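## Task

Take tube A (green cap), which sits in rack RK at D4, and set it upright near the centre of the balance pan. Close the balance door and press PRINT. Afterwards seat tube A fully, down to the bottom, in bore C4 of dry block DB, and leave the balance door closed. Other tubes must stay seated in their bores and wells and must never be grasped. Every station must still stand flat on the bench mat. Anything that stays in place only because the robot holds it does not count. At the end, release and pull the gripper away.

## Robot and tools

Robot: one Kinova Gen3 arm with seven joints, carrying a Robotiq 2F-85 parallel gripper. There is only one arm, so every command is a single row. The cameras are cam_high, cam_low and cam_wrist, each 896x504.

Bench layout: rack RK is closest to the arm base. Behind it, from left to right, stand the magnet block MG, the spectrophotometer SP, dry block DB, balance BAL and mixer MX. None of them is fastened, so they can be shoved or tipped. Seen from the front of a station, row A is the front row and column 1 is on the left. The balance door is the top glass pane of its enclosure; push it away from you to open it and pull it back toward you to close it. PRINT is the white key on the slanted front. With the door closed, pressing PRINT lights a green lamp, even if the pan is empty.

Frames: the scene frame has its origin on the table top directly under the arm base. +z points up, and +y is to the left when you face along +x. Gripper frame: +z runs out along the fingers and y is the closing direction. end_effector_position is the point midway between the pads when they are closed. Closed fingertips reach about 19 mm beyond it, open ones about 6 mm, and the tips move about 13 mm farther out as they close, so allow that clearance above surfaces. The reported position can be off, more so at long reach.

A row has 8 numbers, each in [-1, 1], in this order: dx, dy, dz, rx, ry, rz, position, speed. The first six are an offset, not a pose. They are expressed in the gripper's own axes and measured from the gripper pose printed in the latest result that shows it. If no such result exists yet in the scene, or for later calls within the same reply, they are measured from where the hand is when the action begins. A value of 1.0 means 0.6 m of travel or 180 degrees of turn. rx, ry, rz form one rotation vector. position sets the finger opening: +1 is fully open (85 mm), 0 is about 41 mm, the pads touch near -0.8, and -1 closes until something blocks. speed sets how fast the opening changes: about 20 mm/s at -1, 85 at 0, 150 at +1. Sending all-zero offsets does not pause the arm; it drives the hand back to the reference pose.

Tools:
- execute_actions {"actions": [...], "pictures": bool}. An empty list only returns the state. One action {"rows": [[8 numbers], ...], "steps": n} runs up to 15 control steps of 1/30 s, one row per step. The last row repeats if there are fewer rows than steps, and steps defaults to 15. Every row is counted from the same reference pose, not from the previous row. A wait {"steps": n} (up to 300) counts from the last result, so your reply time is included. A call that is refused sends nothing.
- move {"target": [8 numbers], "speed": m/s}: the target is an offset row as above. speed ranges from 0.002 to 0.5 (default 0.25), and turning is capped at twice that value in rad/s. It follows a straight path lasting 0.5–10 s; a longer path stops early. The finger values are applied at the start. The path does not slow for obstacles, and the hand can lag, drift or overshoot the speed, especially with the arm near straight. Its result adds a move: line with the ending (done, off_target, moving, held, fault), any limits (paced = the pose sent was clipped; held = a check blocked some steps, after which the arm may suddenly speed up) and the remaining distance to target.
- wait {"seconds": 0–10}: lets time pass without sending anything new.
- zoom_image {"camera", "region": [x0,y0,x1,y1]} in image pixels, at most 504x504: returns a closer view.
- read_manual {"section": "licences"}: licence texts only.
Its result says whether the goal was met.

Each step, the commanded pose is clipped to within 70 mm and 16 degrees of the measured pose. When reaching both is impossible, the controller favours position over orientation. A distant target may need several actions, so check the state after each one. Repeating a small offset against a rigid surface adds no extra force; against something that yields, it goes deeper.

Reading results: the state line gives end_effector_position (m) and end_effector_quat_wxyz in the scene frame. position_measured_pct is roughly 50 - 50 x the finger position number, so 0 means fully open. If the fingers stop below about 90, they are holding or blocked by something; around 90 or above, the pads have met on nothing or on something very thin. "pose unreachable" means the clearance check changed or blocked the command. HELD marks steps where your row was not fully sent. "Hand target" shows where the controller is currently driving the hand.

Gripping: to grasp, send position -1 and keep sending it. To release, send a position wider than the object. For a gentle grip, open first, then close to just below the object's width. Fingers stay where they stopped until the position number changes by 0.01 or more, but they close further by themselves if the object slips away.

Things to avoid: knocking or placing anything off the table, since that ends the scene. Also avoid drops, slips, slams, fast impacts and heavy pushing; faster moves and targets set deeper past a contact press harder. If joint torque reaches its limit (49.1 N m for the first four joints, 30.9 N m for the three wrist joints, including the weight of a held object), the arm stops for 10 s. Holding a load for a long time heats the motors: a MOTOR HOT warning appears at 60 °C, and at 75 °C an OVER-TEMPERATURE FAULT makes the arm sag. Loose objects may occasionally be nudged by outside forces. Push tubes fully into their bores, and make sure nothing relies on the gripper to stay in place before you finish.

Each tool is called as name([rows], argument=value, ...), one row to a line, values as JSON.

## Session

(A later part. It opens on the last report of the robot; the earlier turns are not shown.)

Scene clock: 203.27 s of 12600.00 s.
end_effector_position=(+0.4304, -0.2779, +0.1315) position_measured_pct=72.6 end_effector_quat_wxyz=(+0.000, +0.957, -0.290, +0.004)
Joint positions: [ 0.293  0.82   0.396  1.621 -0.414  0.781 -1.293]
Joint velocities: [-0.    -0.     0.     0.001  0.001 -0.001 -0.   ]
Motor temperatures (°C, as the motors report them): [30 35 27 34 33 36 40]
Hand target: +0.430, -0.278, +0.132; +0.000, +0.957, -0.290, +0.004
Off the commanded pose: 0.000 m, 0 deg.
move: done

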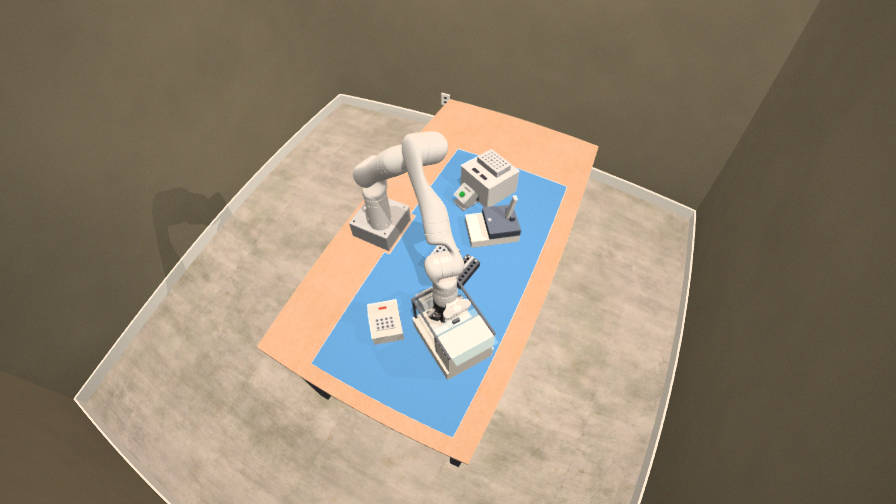

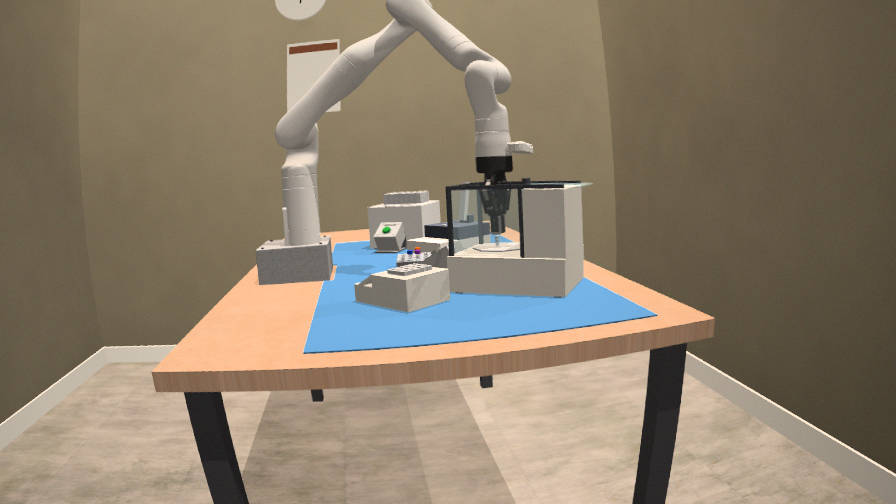

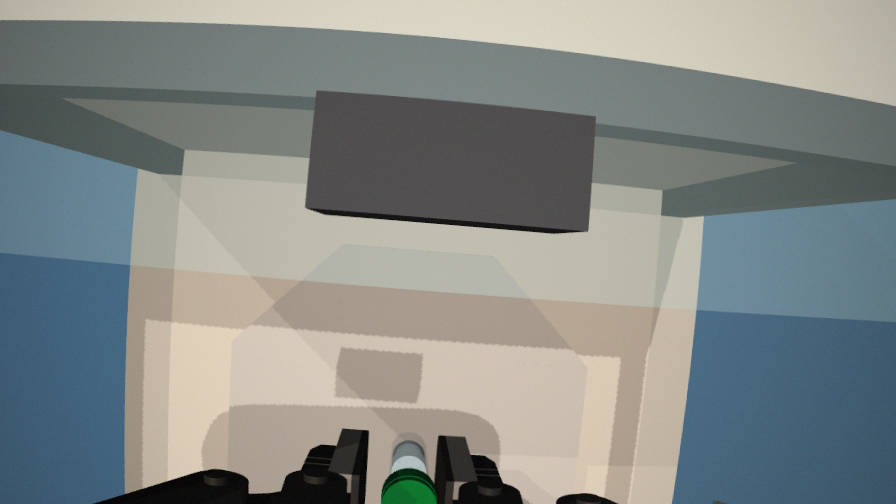

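Lift straight up.

move(target=[0, 0, -0.05, 0, 0, 0, -0.45, -0.9], speed=0.015)

move(target=[0, 0, -0.23, 0, 0, 0, -0.45, -0.9], speed=0.06)

Scene clock: 208.73 s of 12600.00 s.
end_effector_position=(+0.4301, -0.2778, +0.1613) position_measured_pct=72.6 end_effector_quat_wxyz=(+0.000, +0.957, -0.290, +0.003)
Joint positions: [ 0.279  0.771  0.42   1.604 -0.391  0.847 -1.312]
Joint velocities: [-0.001 -0.003  0.    -0.001  0.001  0.004 -0.002]
Motor temperatures (°C, as the motors report them): [30 35 27 34 33 36 40]
Hand target: +0.430, -0.278, +0.161; +0.000, +0.957, -0.290, +0.004
Off the commanded pose: 0.000 m, 0 deg.
move: done

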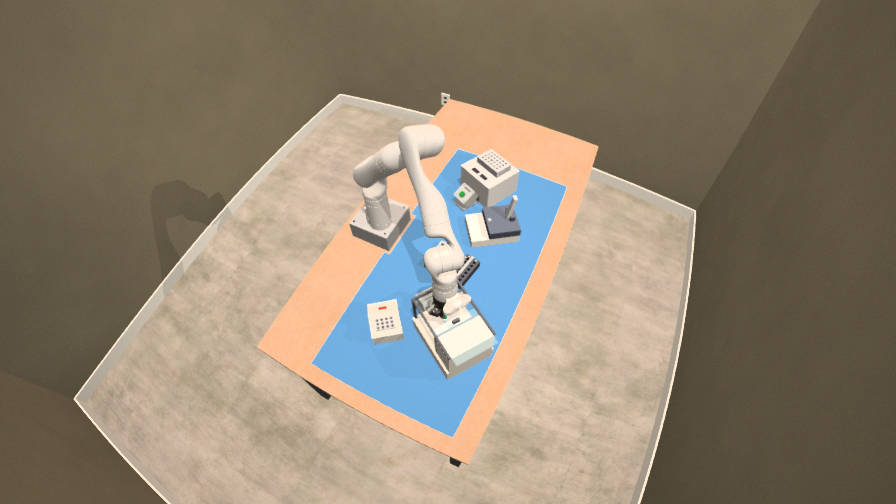

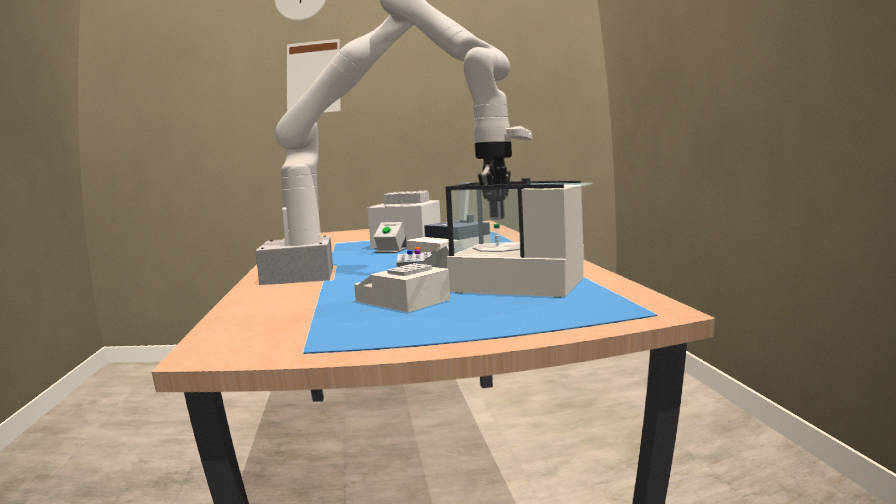

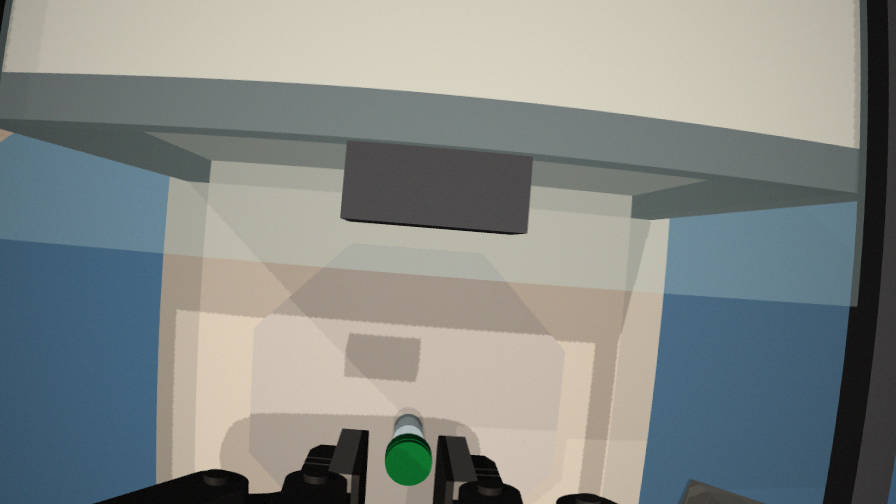

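Scene clock: 211.37 s of 12600.00 s.
end_effector_position=(+0.4290, -0.2772, +0.2990) position_measured_pct=72.6 end_effector_quat_wxyz=(-0.000, +0.957, -0.290, +0.003)
Joint positions: [ 0.236  0.592  0.501  1.434 -0.295  1.186 -1.391]
Joint velocities: [-0.001 -0.002  0.001 -0.002  0.     0.005  0.002]
Motor temperatures (°C, as the motors report them): [30 35 27 34 33 36 40]
Hand target: +0.429, -0.277, +0.299; -0.000, +0.957, -0.290, +0.003
Off the commanded pose: 0.000 m, 0 deg.
move: done

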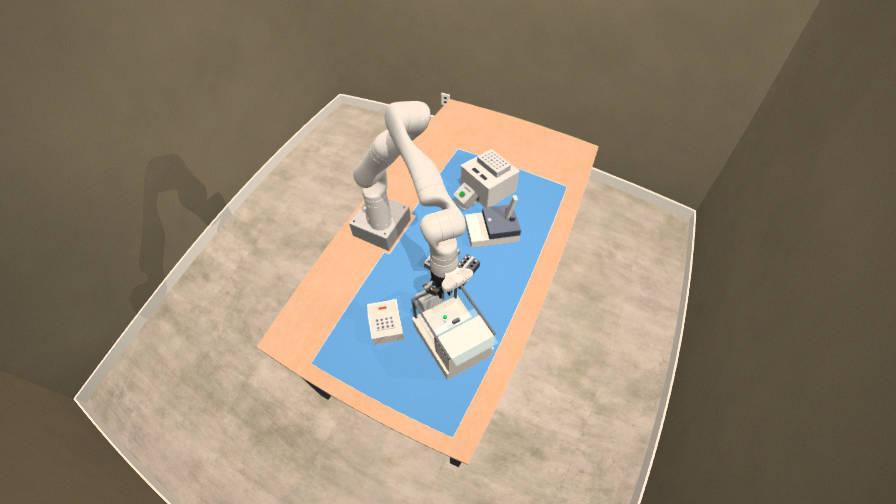

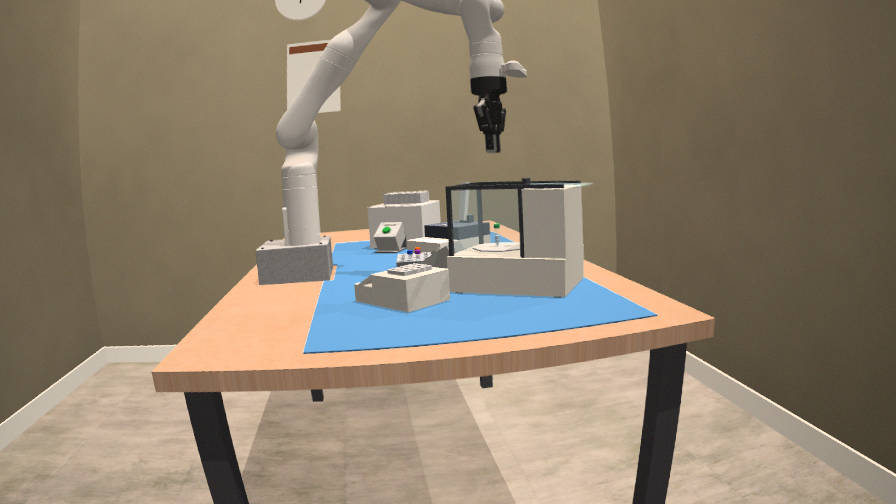

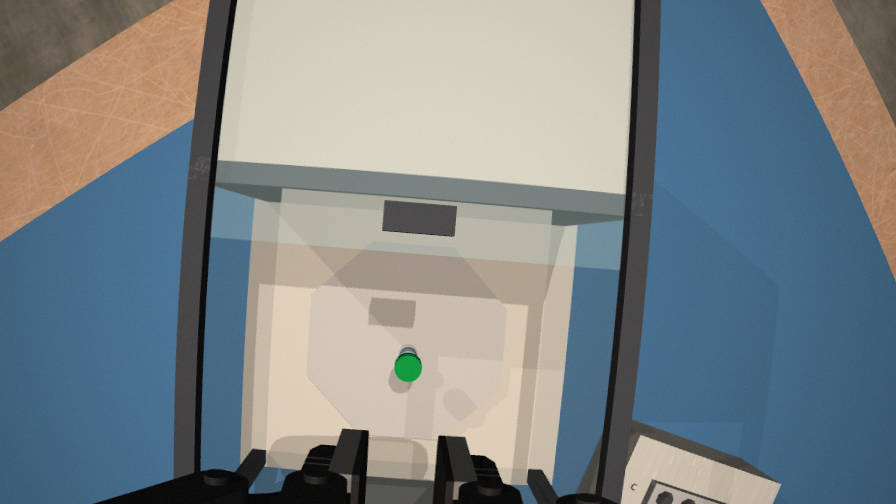

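move(target=[0.1118, 0.001, 0.05, 0, 0, -0.5, 0.25, 0], speed=0.1)

Scene clock: 234.37 s of 12600.00 s.
end_effector_position=(+0.4849, -0.3148, +0.2697) position_measured_pct=37.7 end_effector_quat_wxyz=(+0.002, +0.882, +0.472, +0.002)
Joint positions: [ 0.491  0.734  0.098  1.188 -0.07   1.22  -0.008]
Joint velocities: [ 0.002  0.001 -0.    -0.     0.001  0.001  0.005]
Motor temperatures (°C, as the motors report them): [30 35 27 34 33 36 40]
Hand target: +0.485, -0.315, +0.270; +0.002, +0.882, +0.472, +0.002
Off the commanded pose: 0.000 m, 0 deg.
move: done

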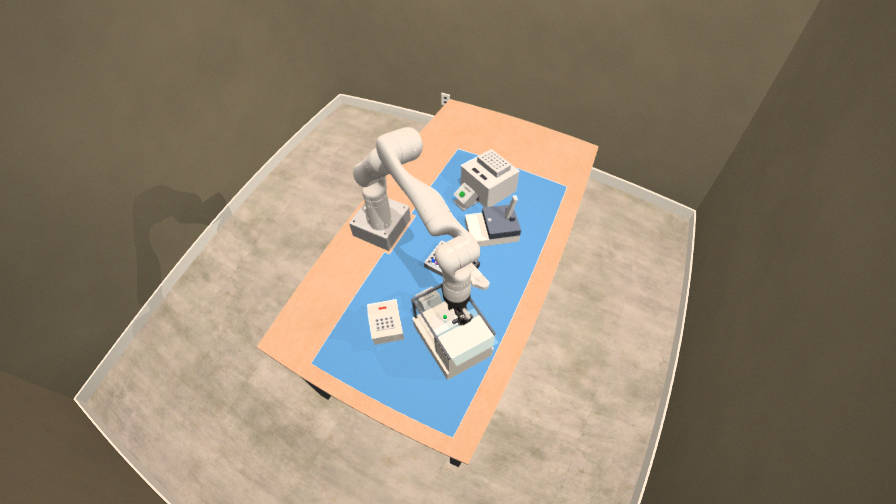

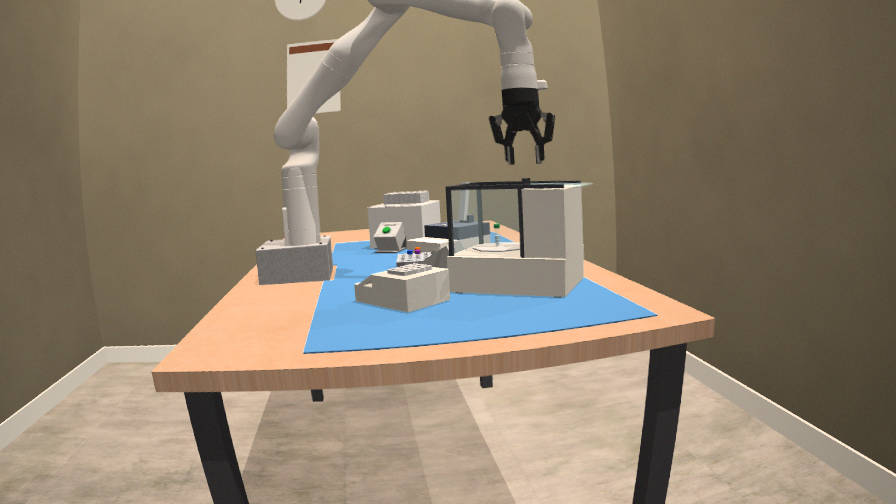

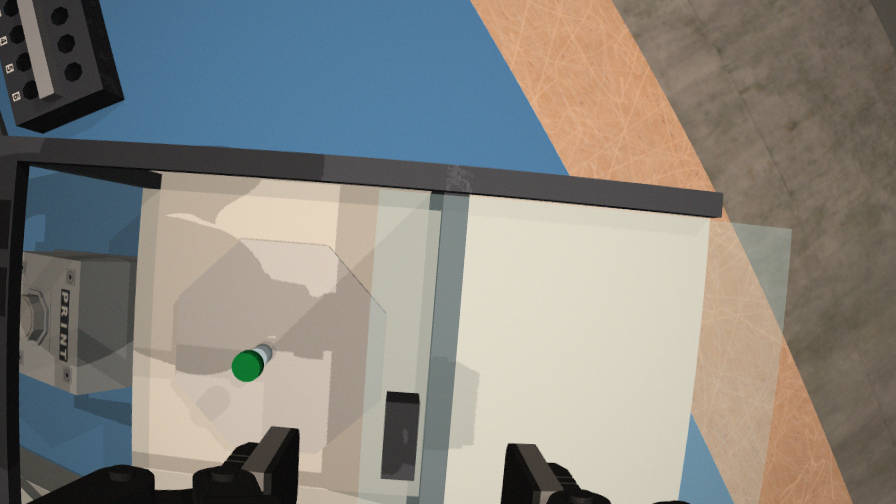

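move(target=[0.007, -0.003, 0.053, 0, 0, 0, 0.25, 0], speed=0.02)

move(target=[0, 0, 0, 0, 0, 0, -1, -0.5], speed=0.01)

Scene clock: 239.10 s of 12600.00 s.
end_effector_position=(+0.4859, -0.3104, +0.2380) position_measured_pct=37.7 end_effector_quat_wxyz=(+0.002, +0.882, +0.472, +0.002)
Joint positions: [ 0.484  0.76   0.094  1.244 -0.071  1.137 -0.013]
Joint velocities: [-0.     0.001  0.     0.    -0.001 -0.004 -0.   ]
Motor temperatures (°C, as the motors report them): [30 35 27 34 33 36 40]
Hand target: +0.486, -0.310, +0.238; +0.002, +0.882, +0.472, +0.002
Off the commanded pose: 0.000 m, 0 deg.
move: done

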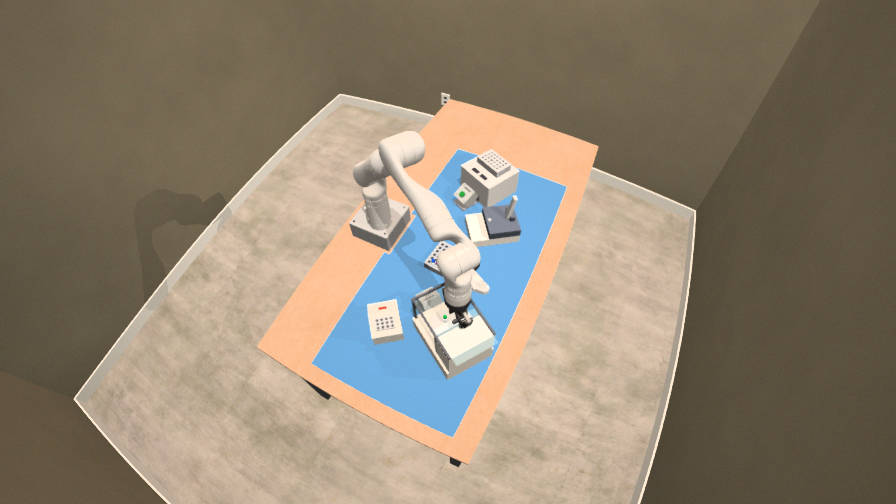

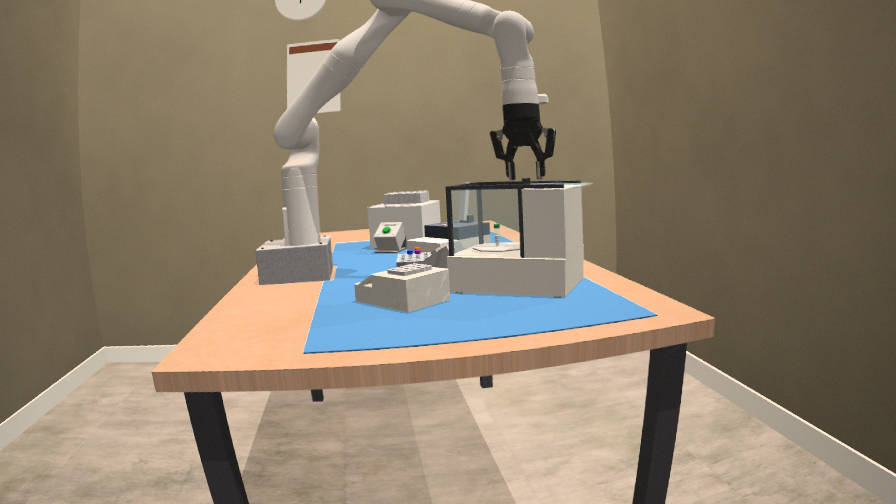

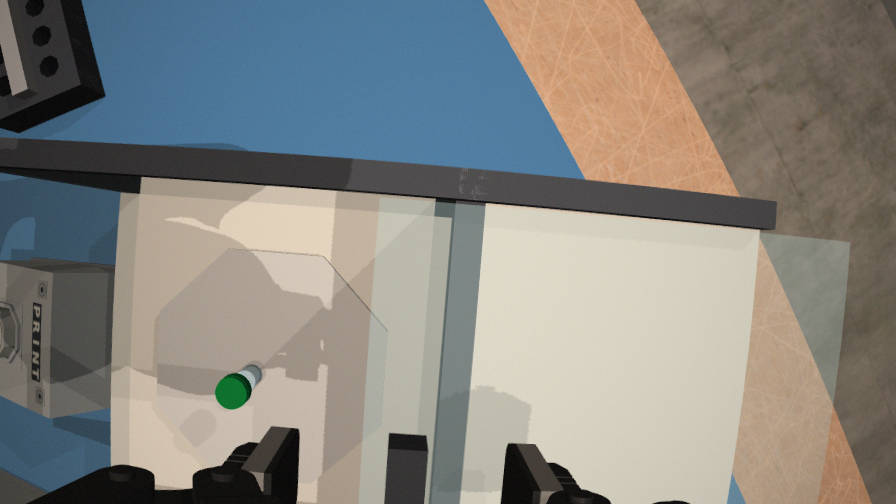

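Scene clock: 240.33 s of 12600.00 s.
end_effector_position=(+0.4861, -0.3106, +0.2384) position_measured_pct=84.5 end_effector_quat_wxyz=(+0.003, +0.882, +0.472, +0.002)
Joint positions: [ 0.484  0.76   0.094  1.243 -0.071  1.137 -0.013]
Joint velocities: [ 0.    -0.     0.002 -0.001  0.001  0.     0.001]
Motor temperatures (°C, as the motors report them): [30 35 27 34 33 36 40]
Hand target: +0.486, -0.310, +0.238; +0.002, +0.882, +0.472, +0.002
Off the commanded pose: 0.000 m, 0 deg.
move: done

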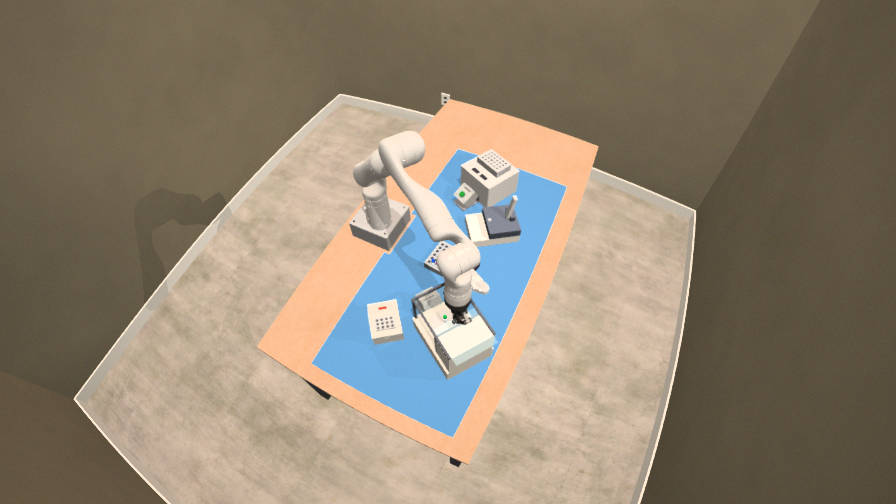

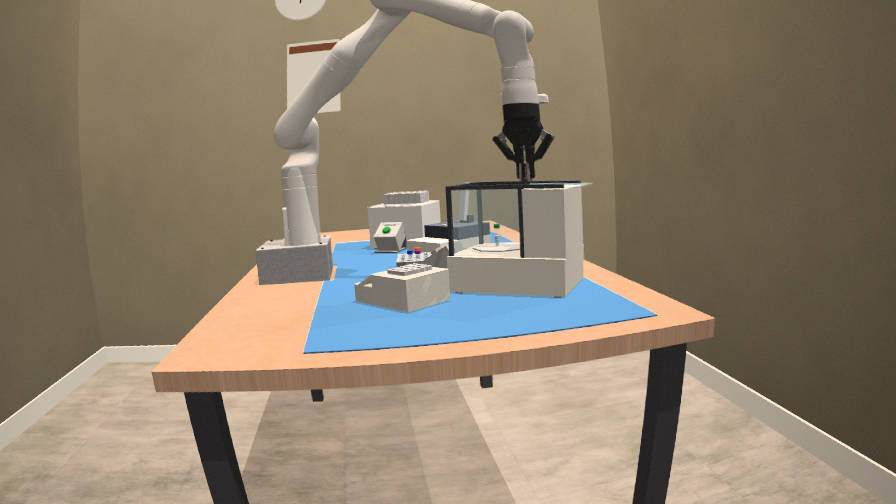

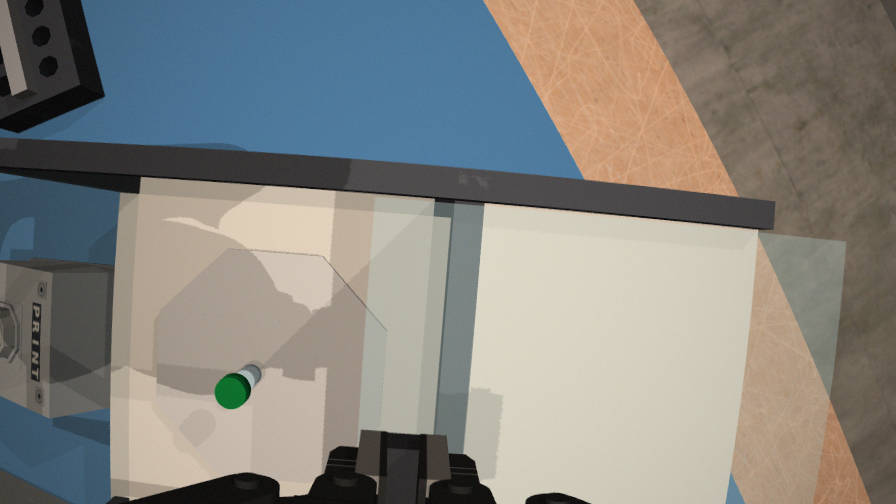

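move(target=[0, -0.178, 0, 0, 0, 0, -1, -0.5], speed=0.03)

Scene clock: 249.87 s of 12600.00 s.
end_effector_position=(+0.3977, -0.2519, +0.2379) position_measured_pct=84.5 end_effector_quat_wxyz=(+0.004, +0.882, +0.472, +0.003)
Joint positions: [ 0.458  0.539  0.091  1.671 -0.059  0.927 -0.024]
Joint velocities: [-0.001 -0.003 -0.001  0.004  0.    -0.002 -0.   ]
Motor temperatures (°C, as the motors report them): [30 35 27 34 33 36 40]
Hand target: +0.397, -0.252, +0.237; +0.003, +0.882, +0.472, +0.002
Off the commanded pose: 0.001 m, 0 deg.
move: done

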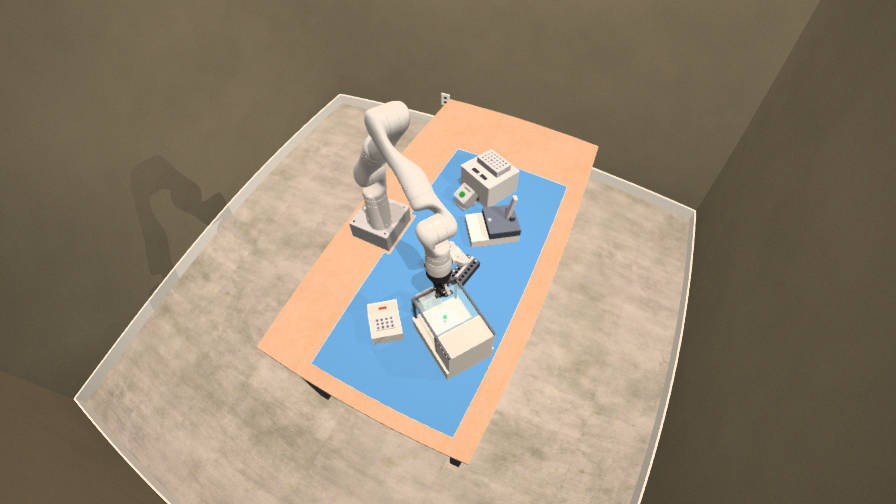

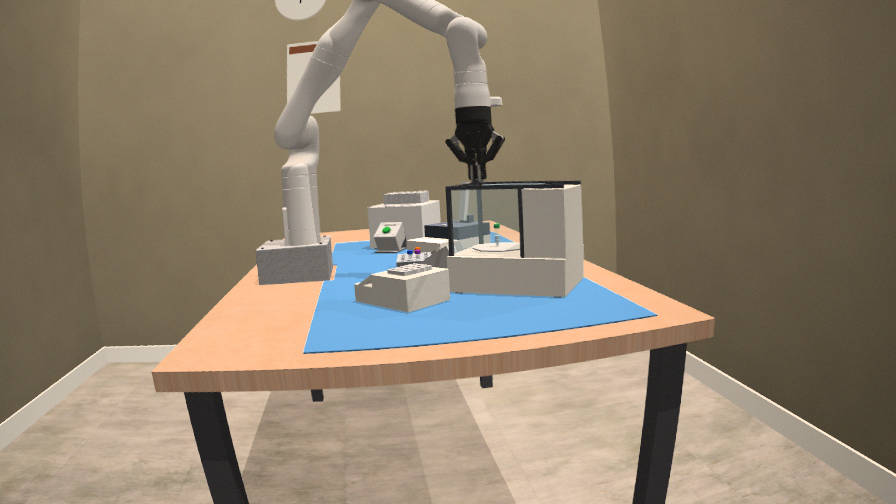

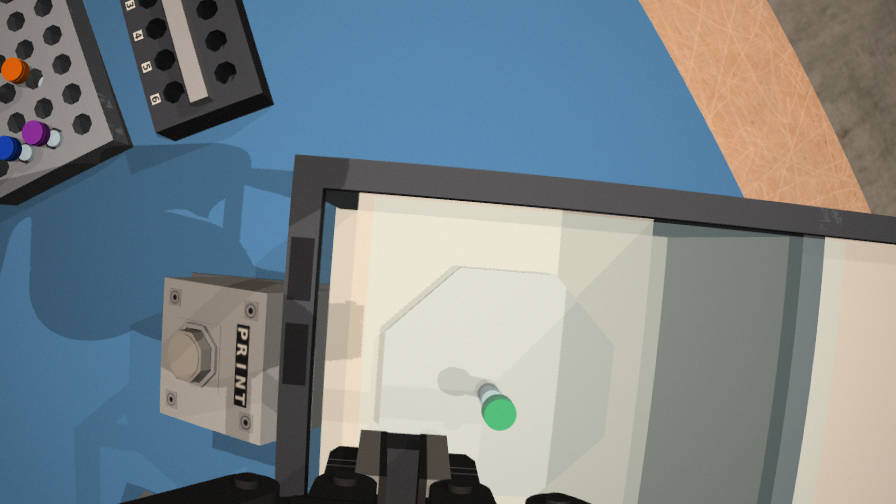

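move(target=[0, -0.026, 0, 0, 0, 0, -1, -0.5], speed=0.004)

Scene clock: 256.27 s of 12600.00 s.
end_effector_position=(+0.3865, -0.2443, +0.2379) position_measured_pct=84.5 end_effector_quat_wxyz=(+0.006, +0.882, +0.472, +0.004)
Joint positions: [ 0.454  0.51   0.091  1.724 -0.057  0.899 -0.027]
Joint velocities: [-0.    -0.001 -0.     0.001 -0.    -0.001 -0.001]
Motor temperatures (°C, as the motors report them): [30 35 27 34 33 36 40]
Hand target: +0.385, -0.243, +0.238; +0.004, +0.882, +0.472, +0.003
Off the commanded pose: 0.002 m, 0 deg.
move: done

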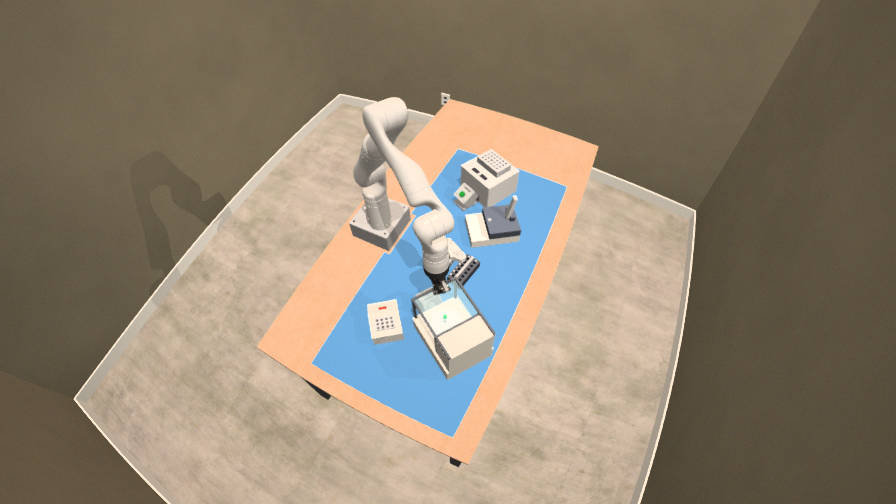

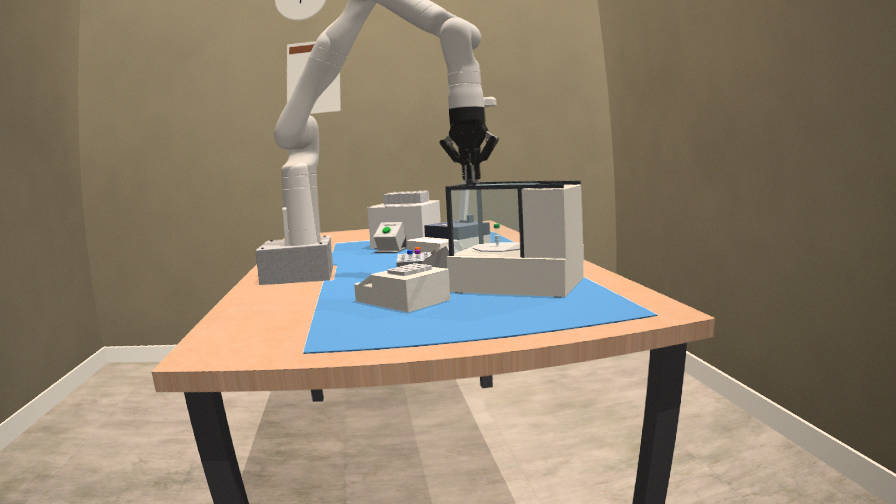

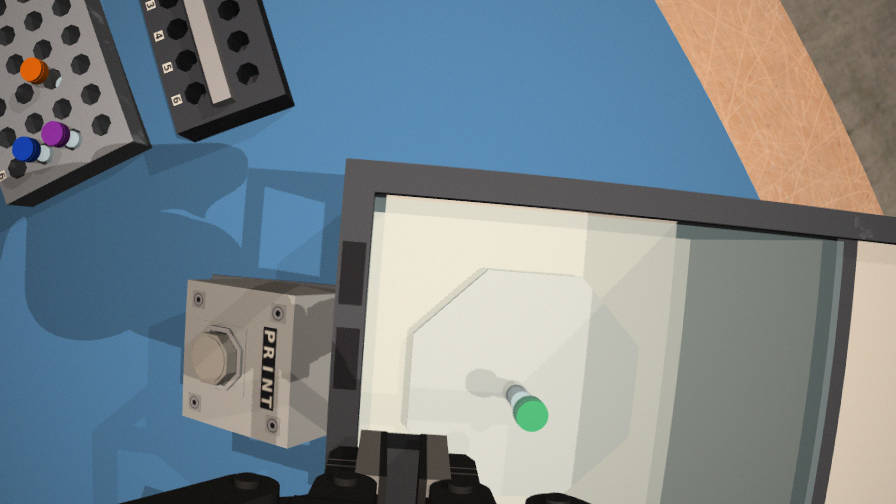

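move(target=[0, 0.001, 0, 0, 0, 0, -0.4, -0.5], speed=0.01)

move(target=[0, 0, -0.08, 0, 0, 0, -0.4, -0.5], speed=0.05)

move(target=[-0.03, -0.14, 0, 0, 0, 0, -1, 0], speed=0.1)

Scene clock: 265.87 s of 12600.00 s.
end_effector_position=(+0.3870, -0.2447, +0.2379) position_measured_pct=69.8 end_effector_quat_wxyz=(+0.006, +0.882, +0.472, +0.004)
Joint positions: [ 0.455  0.511  0.091  1.722 -0.057  0.9   -0.027]
Joint velocities: [ 0.     0.    -0.001  0.     0.001 -0.     0.   ]
Motor temperatures (°C, as the motors report them): [30 35 27 34 33 36 40]
Hand target: +0.387, -0.245, +0.238; +0.006, +0.882, +0.472, +0.004
Off the commanded pose: 0.000 m, 0 deg.
move: done

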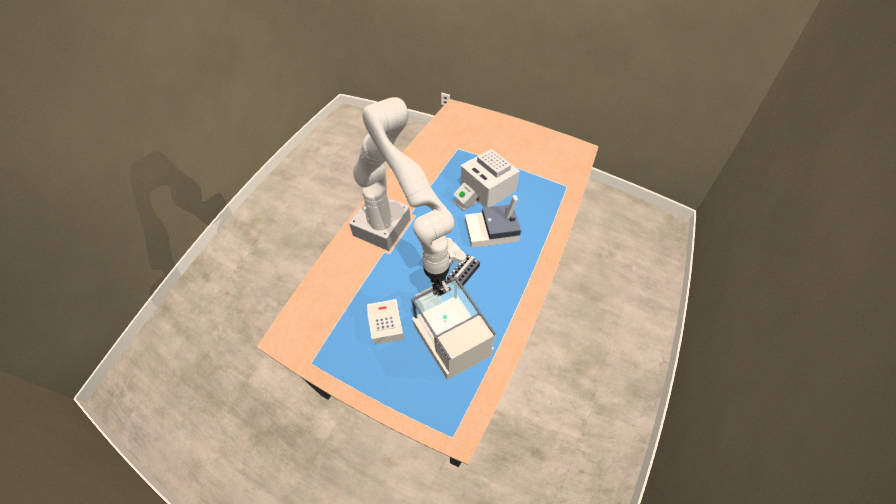

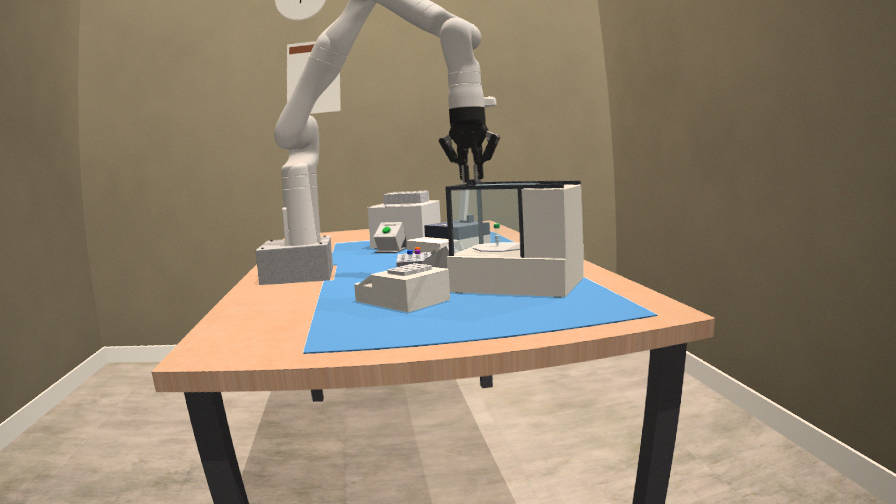

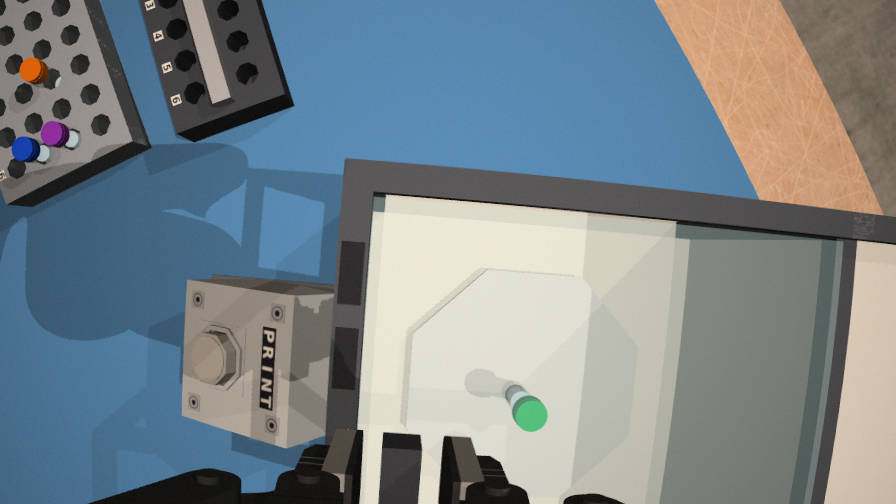

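Scene clock: 267.17 s of 12600.00 s.
end_effector_position=(+0.3863, -0.2443, +0.2857) position_measured_pct=69.8 end_effector_quat_wxyz=(+0.006, +0.882, +0.472, +0.004)
Joint positions: [ 0.449  0.446  0.098  1.652 -0.05   1.035 -0.033]
Joint velocities: [-0.    -0.002 -0.001 -0.004  0.     0.001  0.001]
Motor temperatures (°C, as the motors report them): [30 35 27 34 33 36 40]
Hand target: +0.386, -0.244, +0.286; +0.006, +0.882, +0.472, +0.004
Off the commanded pose: 0.000 m, 0 deg.
move: done

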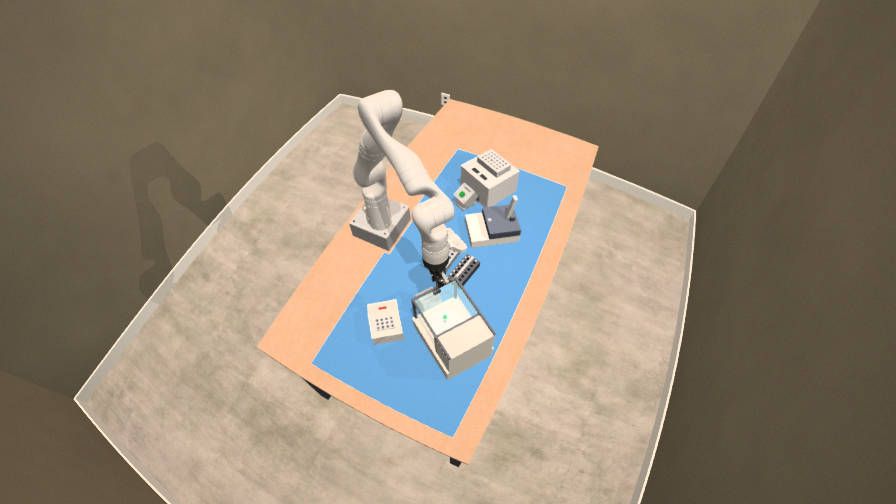

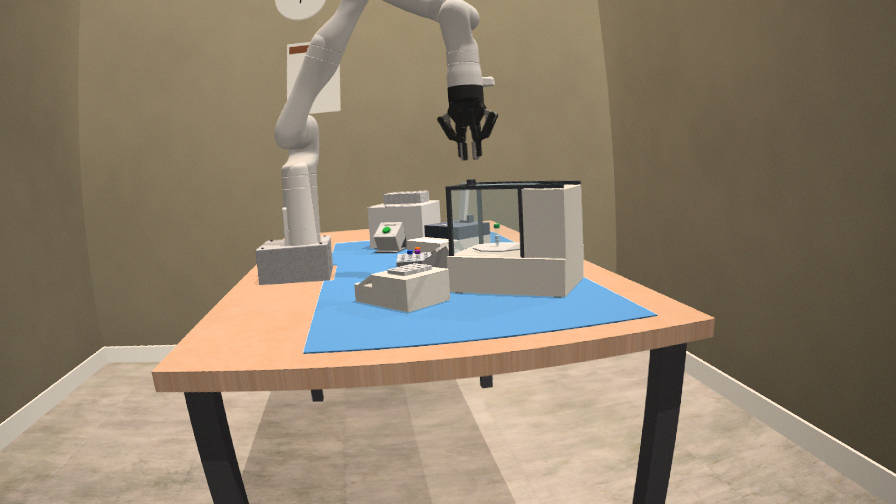

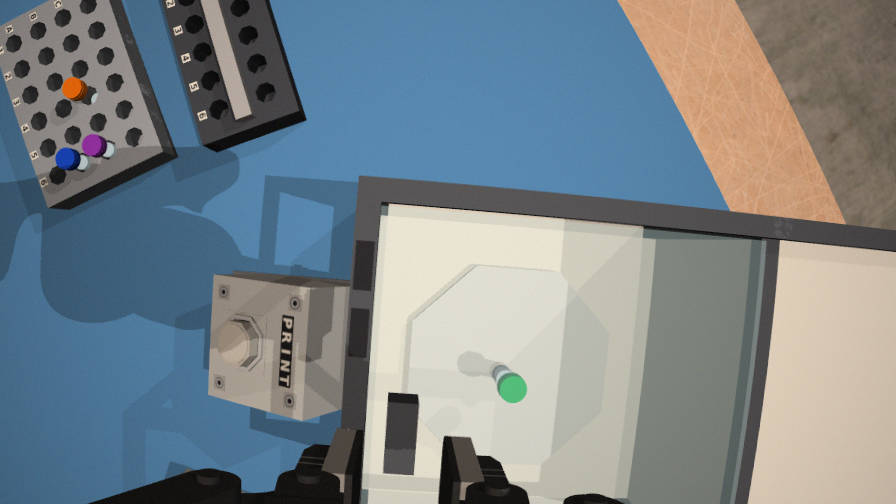

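Scene clock: 268.40 s of 12600.00 s.
end_effector_position=(+0.3063, -0.2129, +0.2840) position_measured_pct=91.7 end_effector_quat_wxyz=(+0.005, +0.882, +0.472, +0.004)
Joint positions: [ 0.466  0.276  0.103  1.923 -0.036  0.935 -0.01 ]
Joint velocities: [ 0.001 -0.009 -0.     0.005 -0.001 -0.003  0.001]
Motor temperatures (°C, as the motors report them): [30 35 27 34 33 36 40]
Hand target: +0.306, -0.213, +0.284; +0.006, +0.882, +0.472, +0.004
Off the commanded pose: 0.001 m, 0 deg.
move: done

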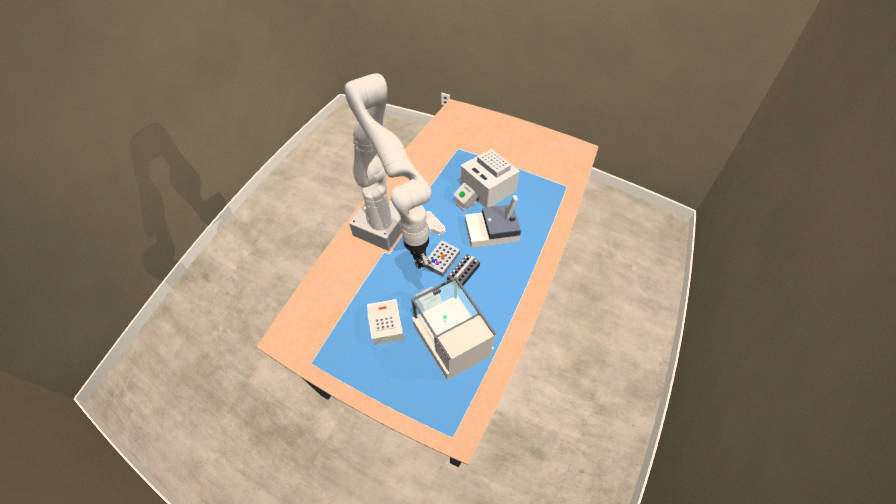

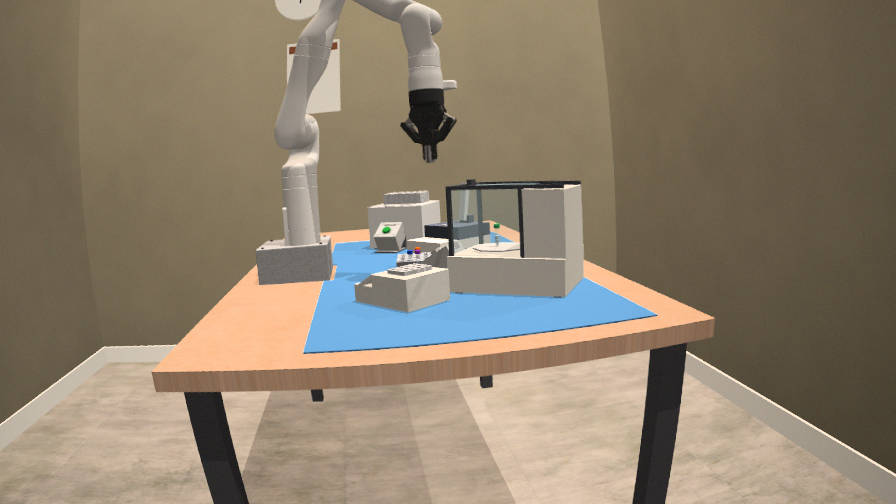

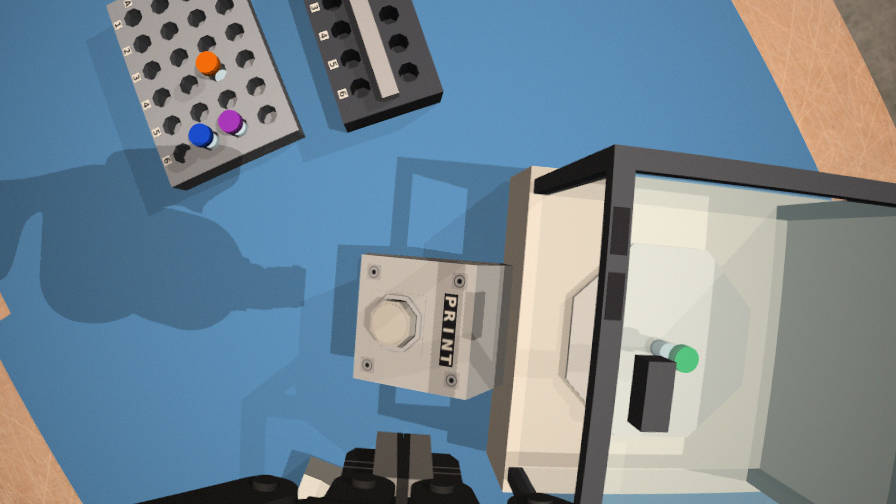

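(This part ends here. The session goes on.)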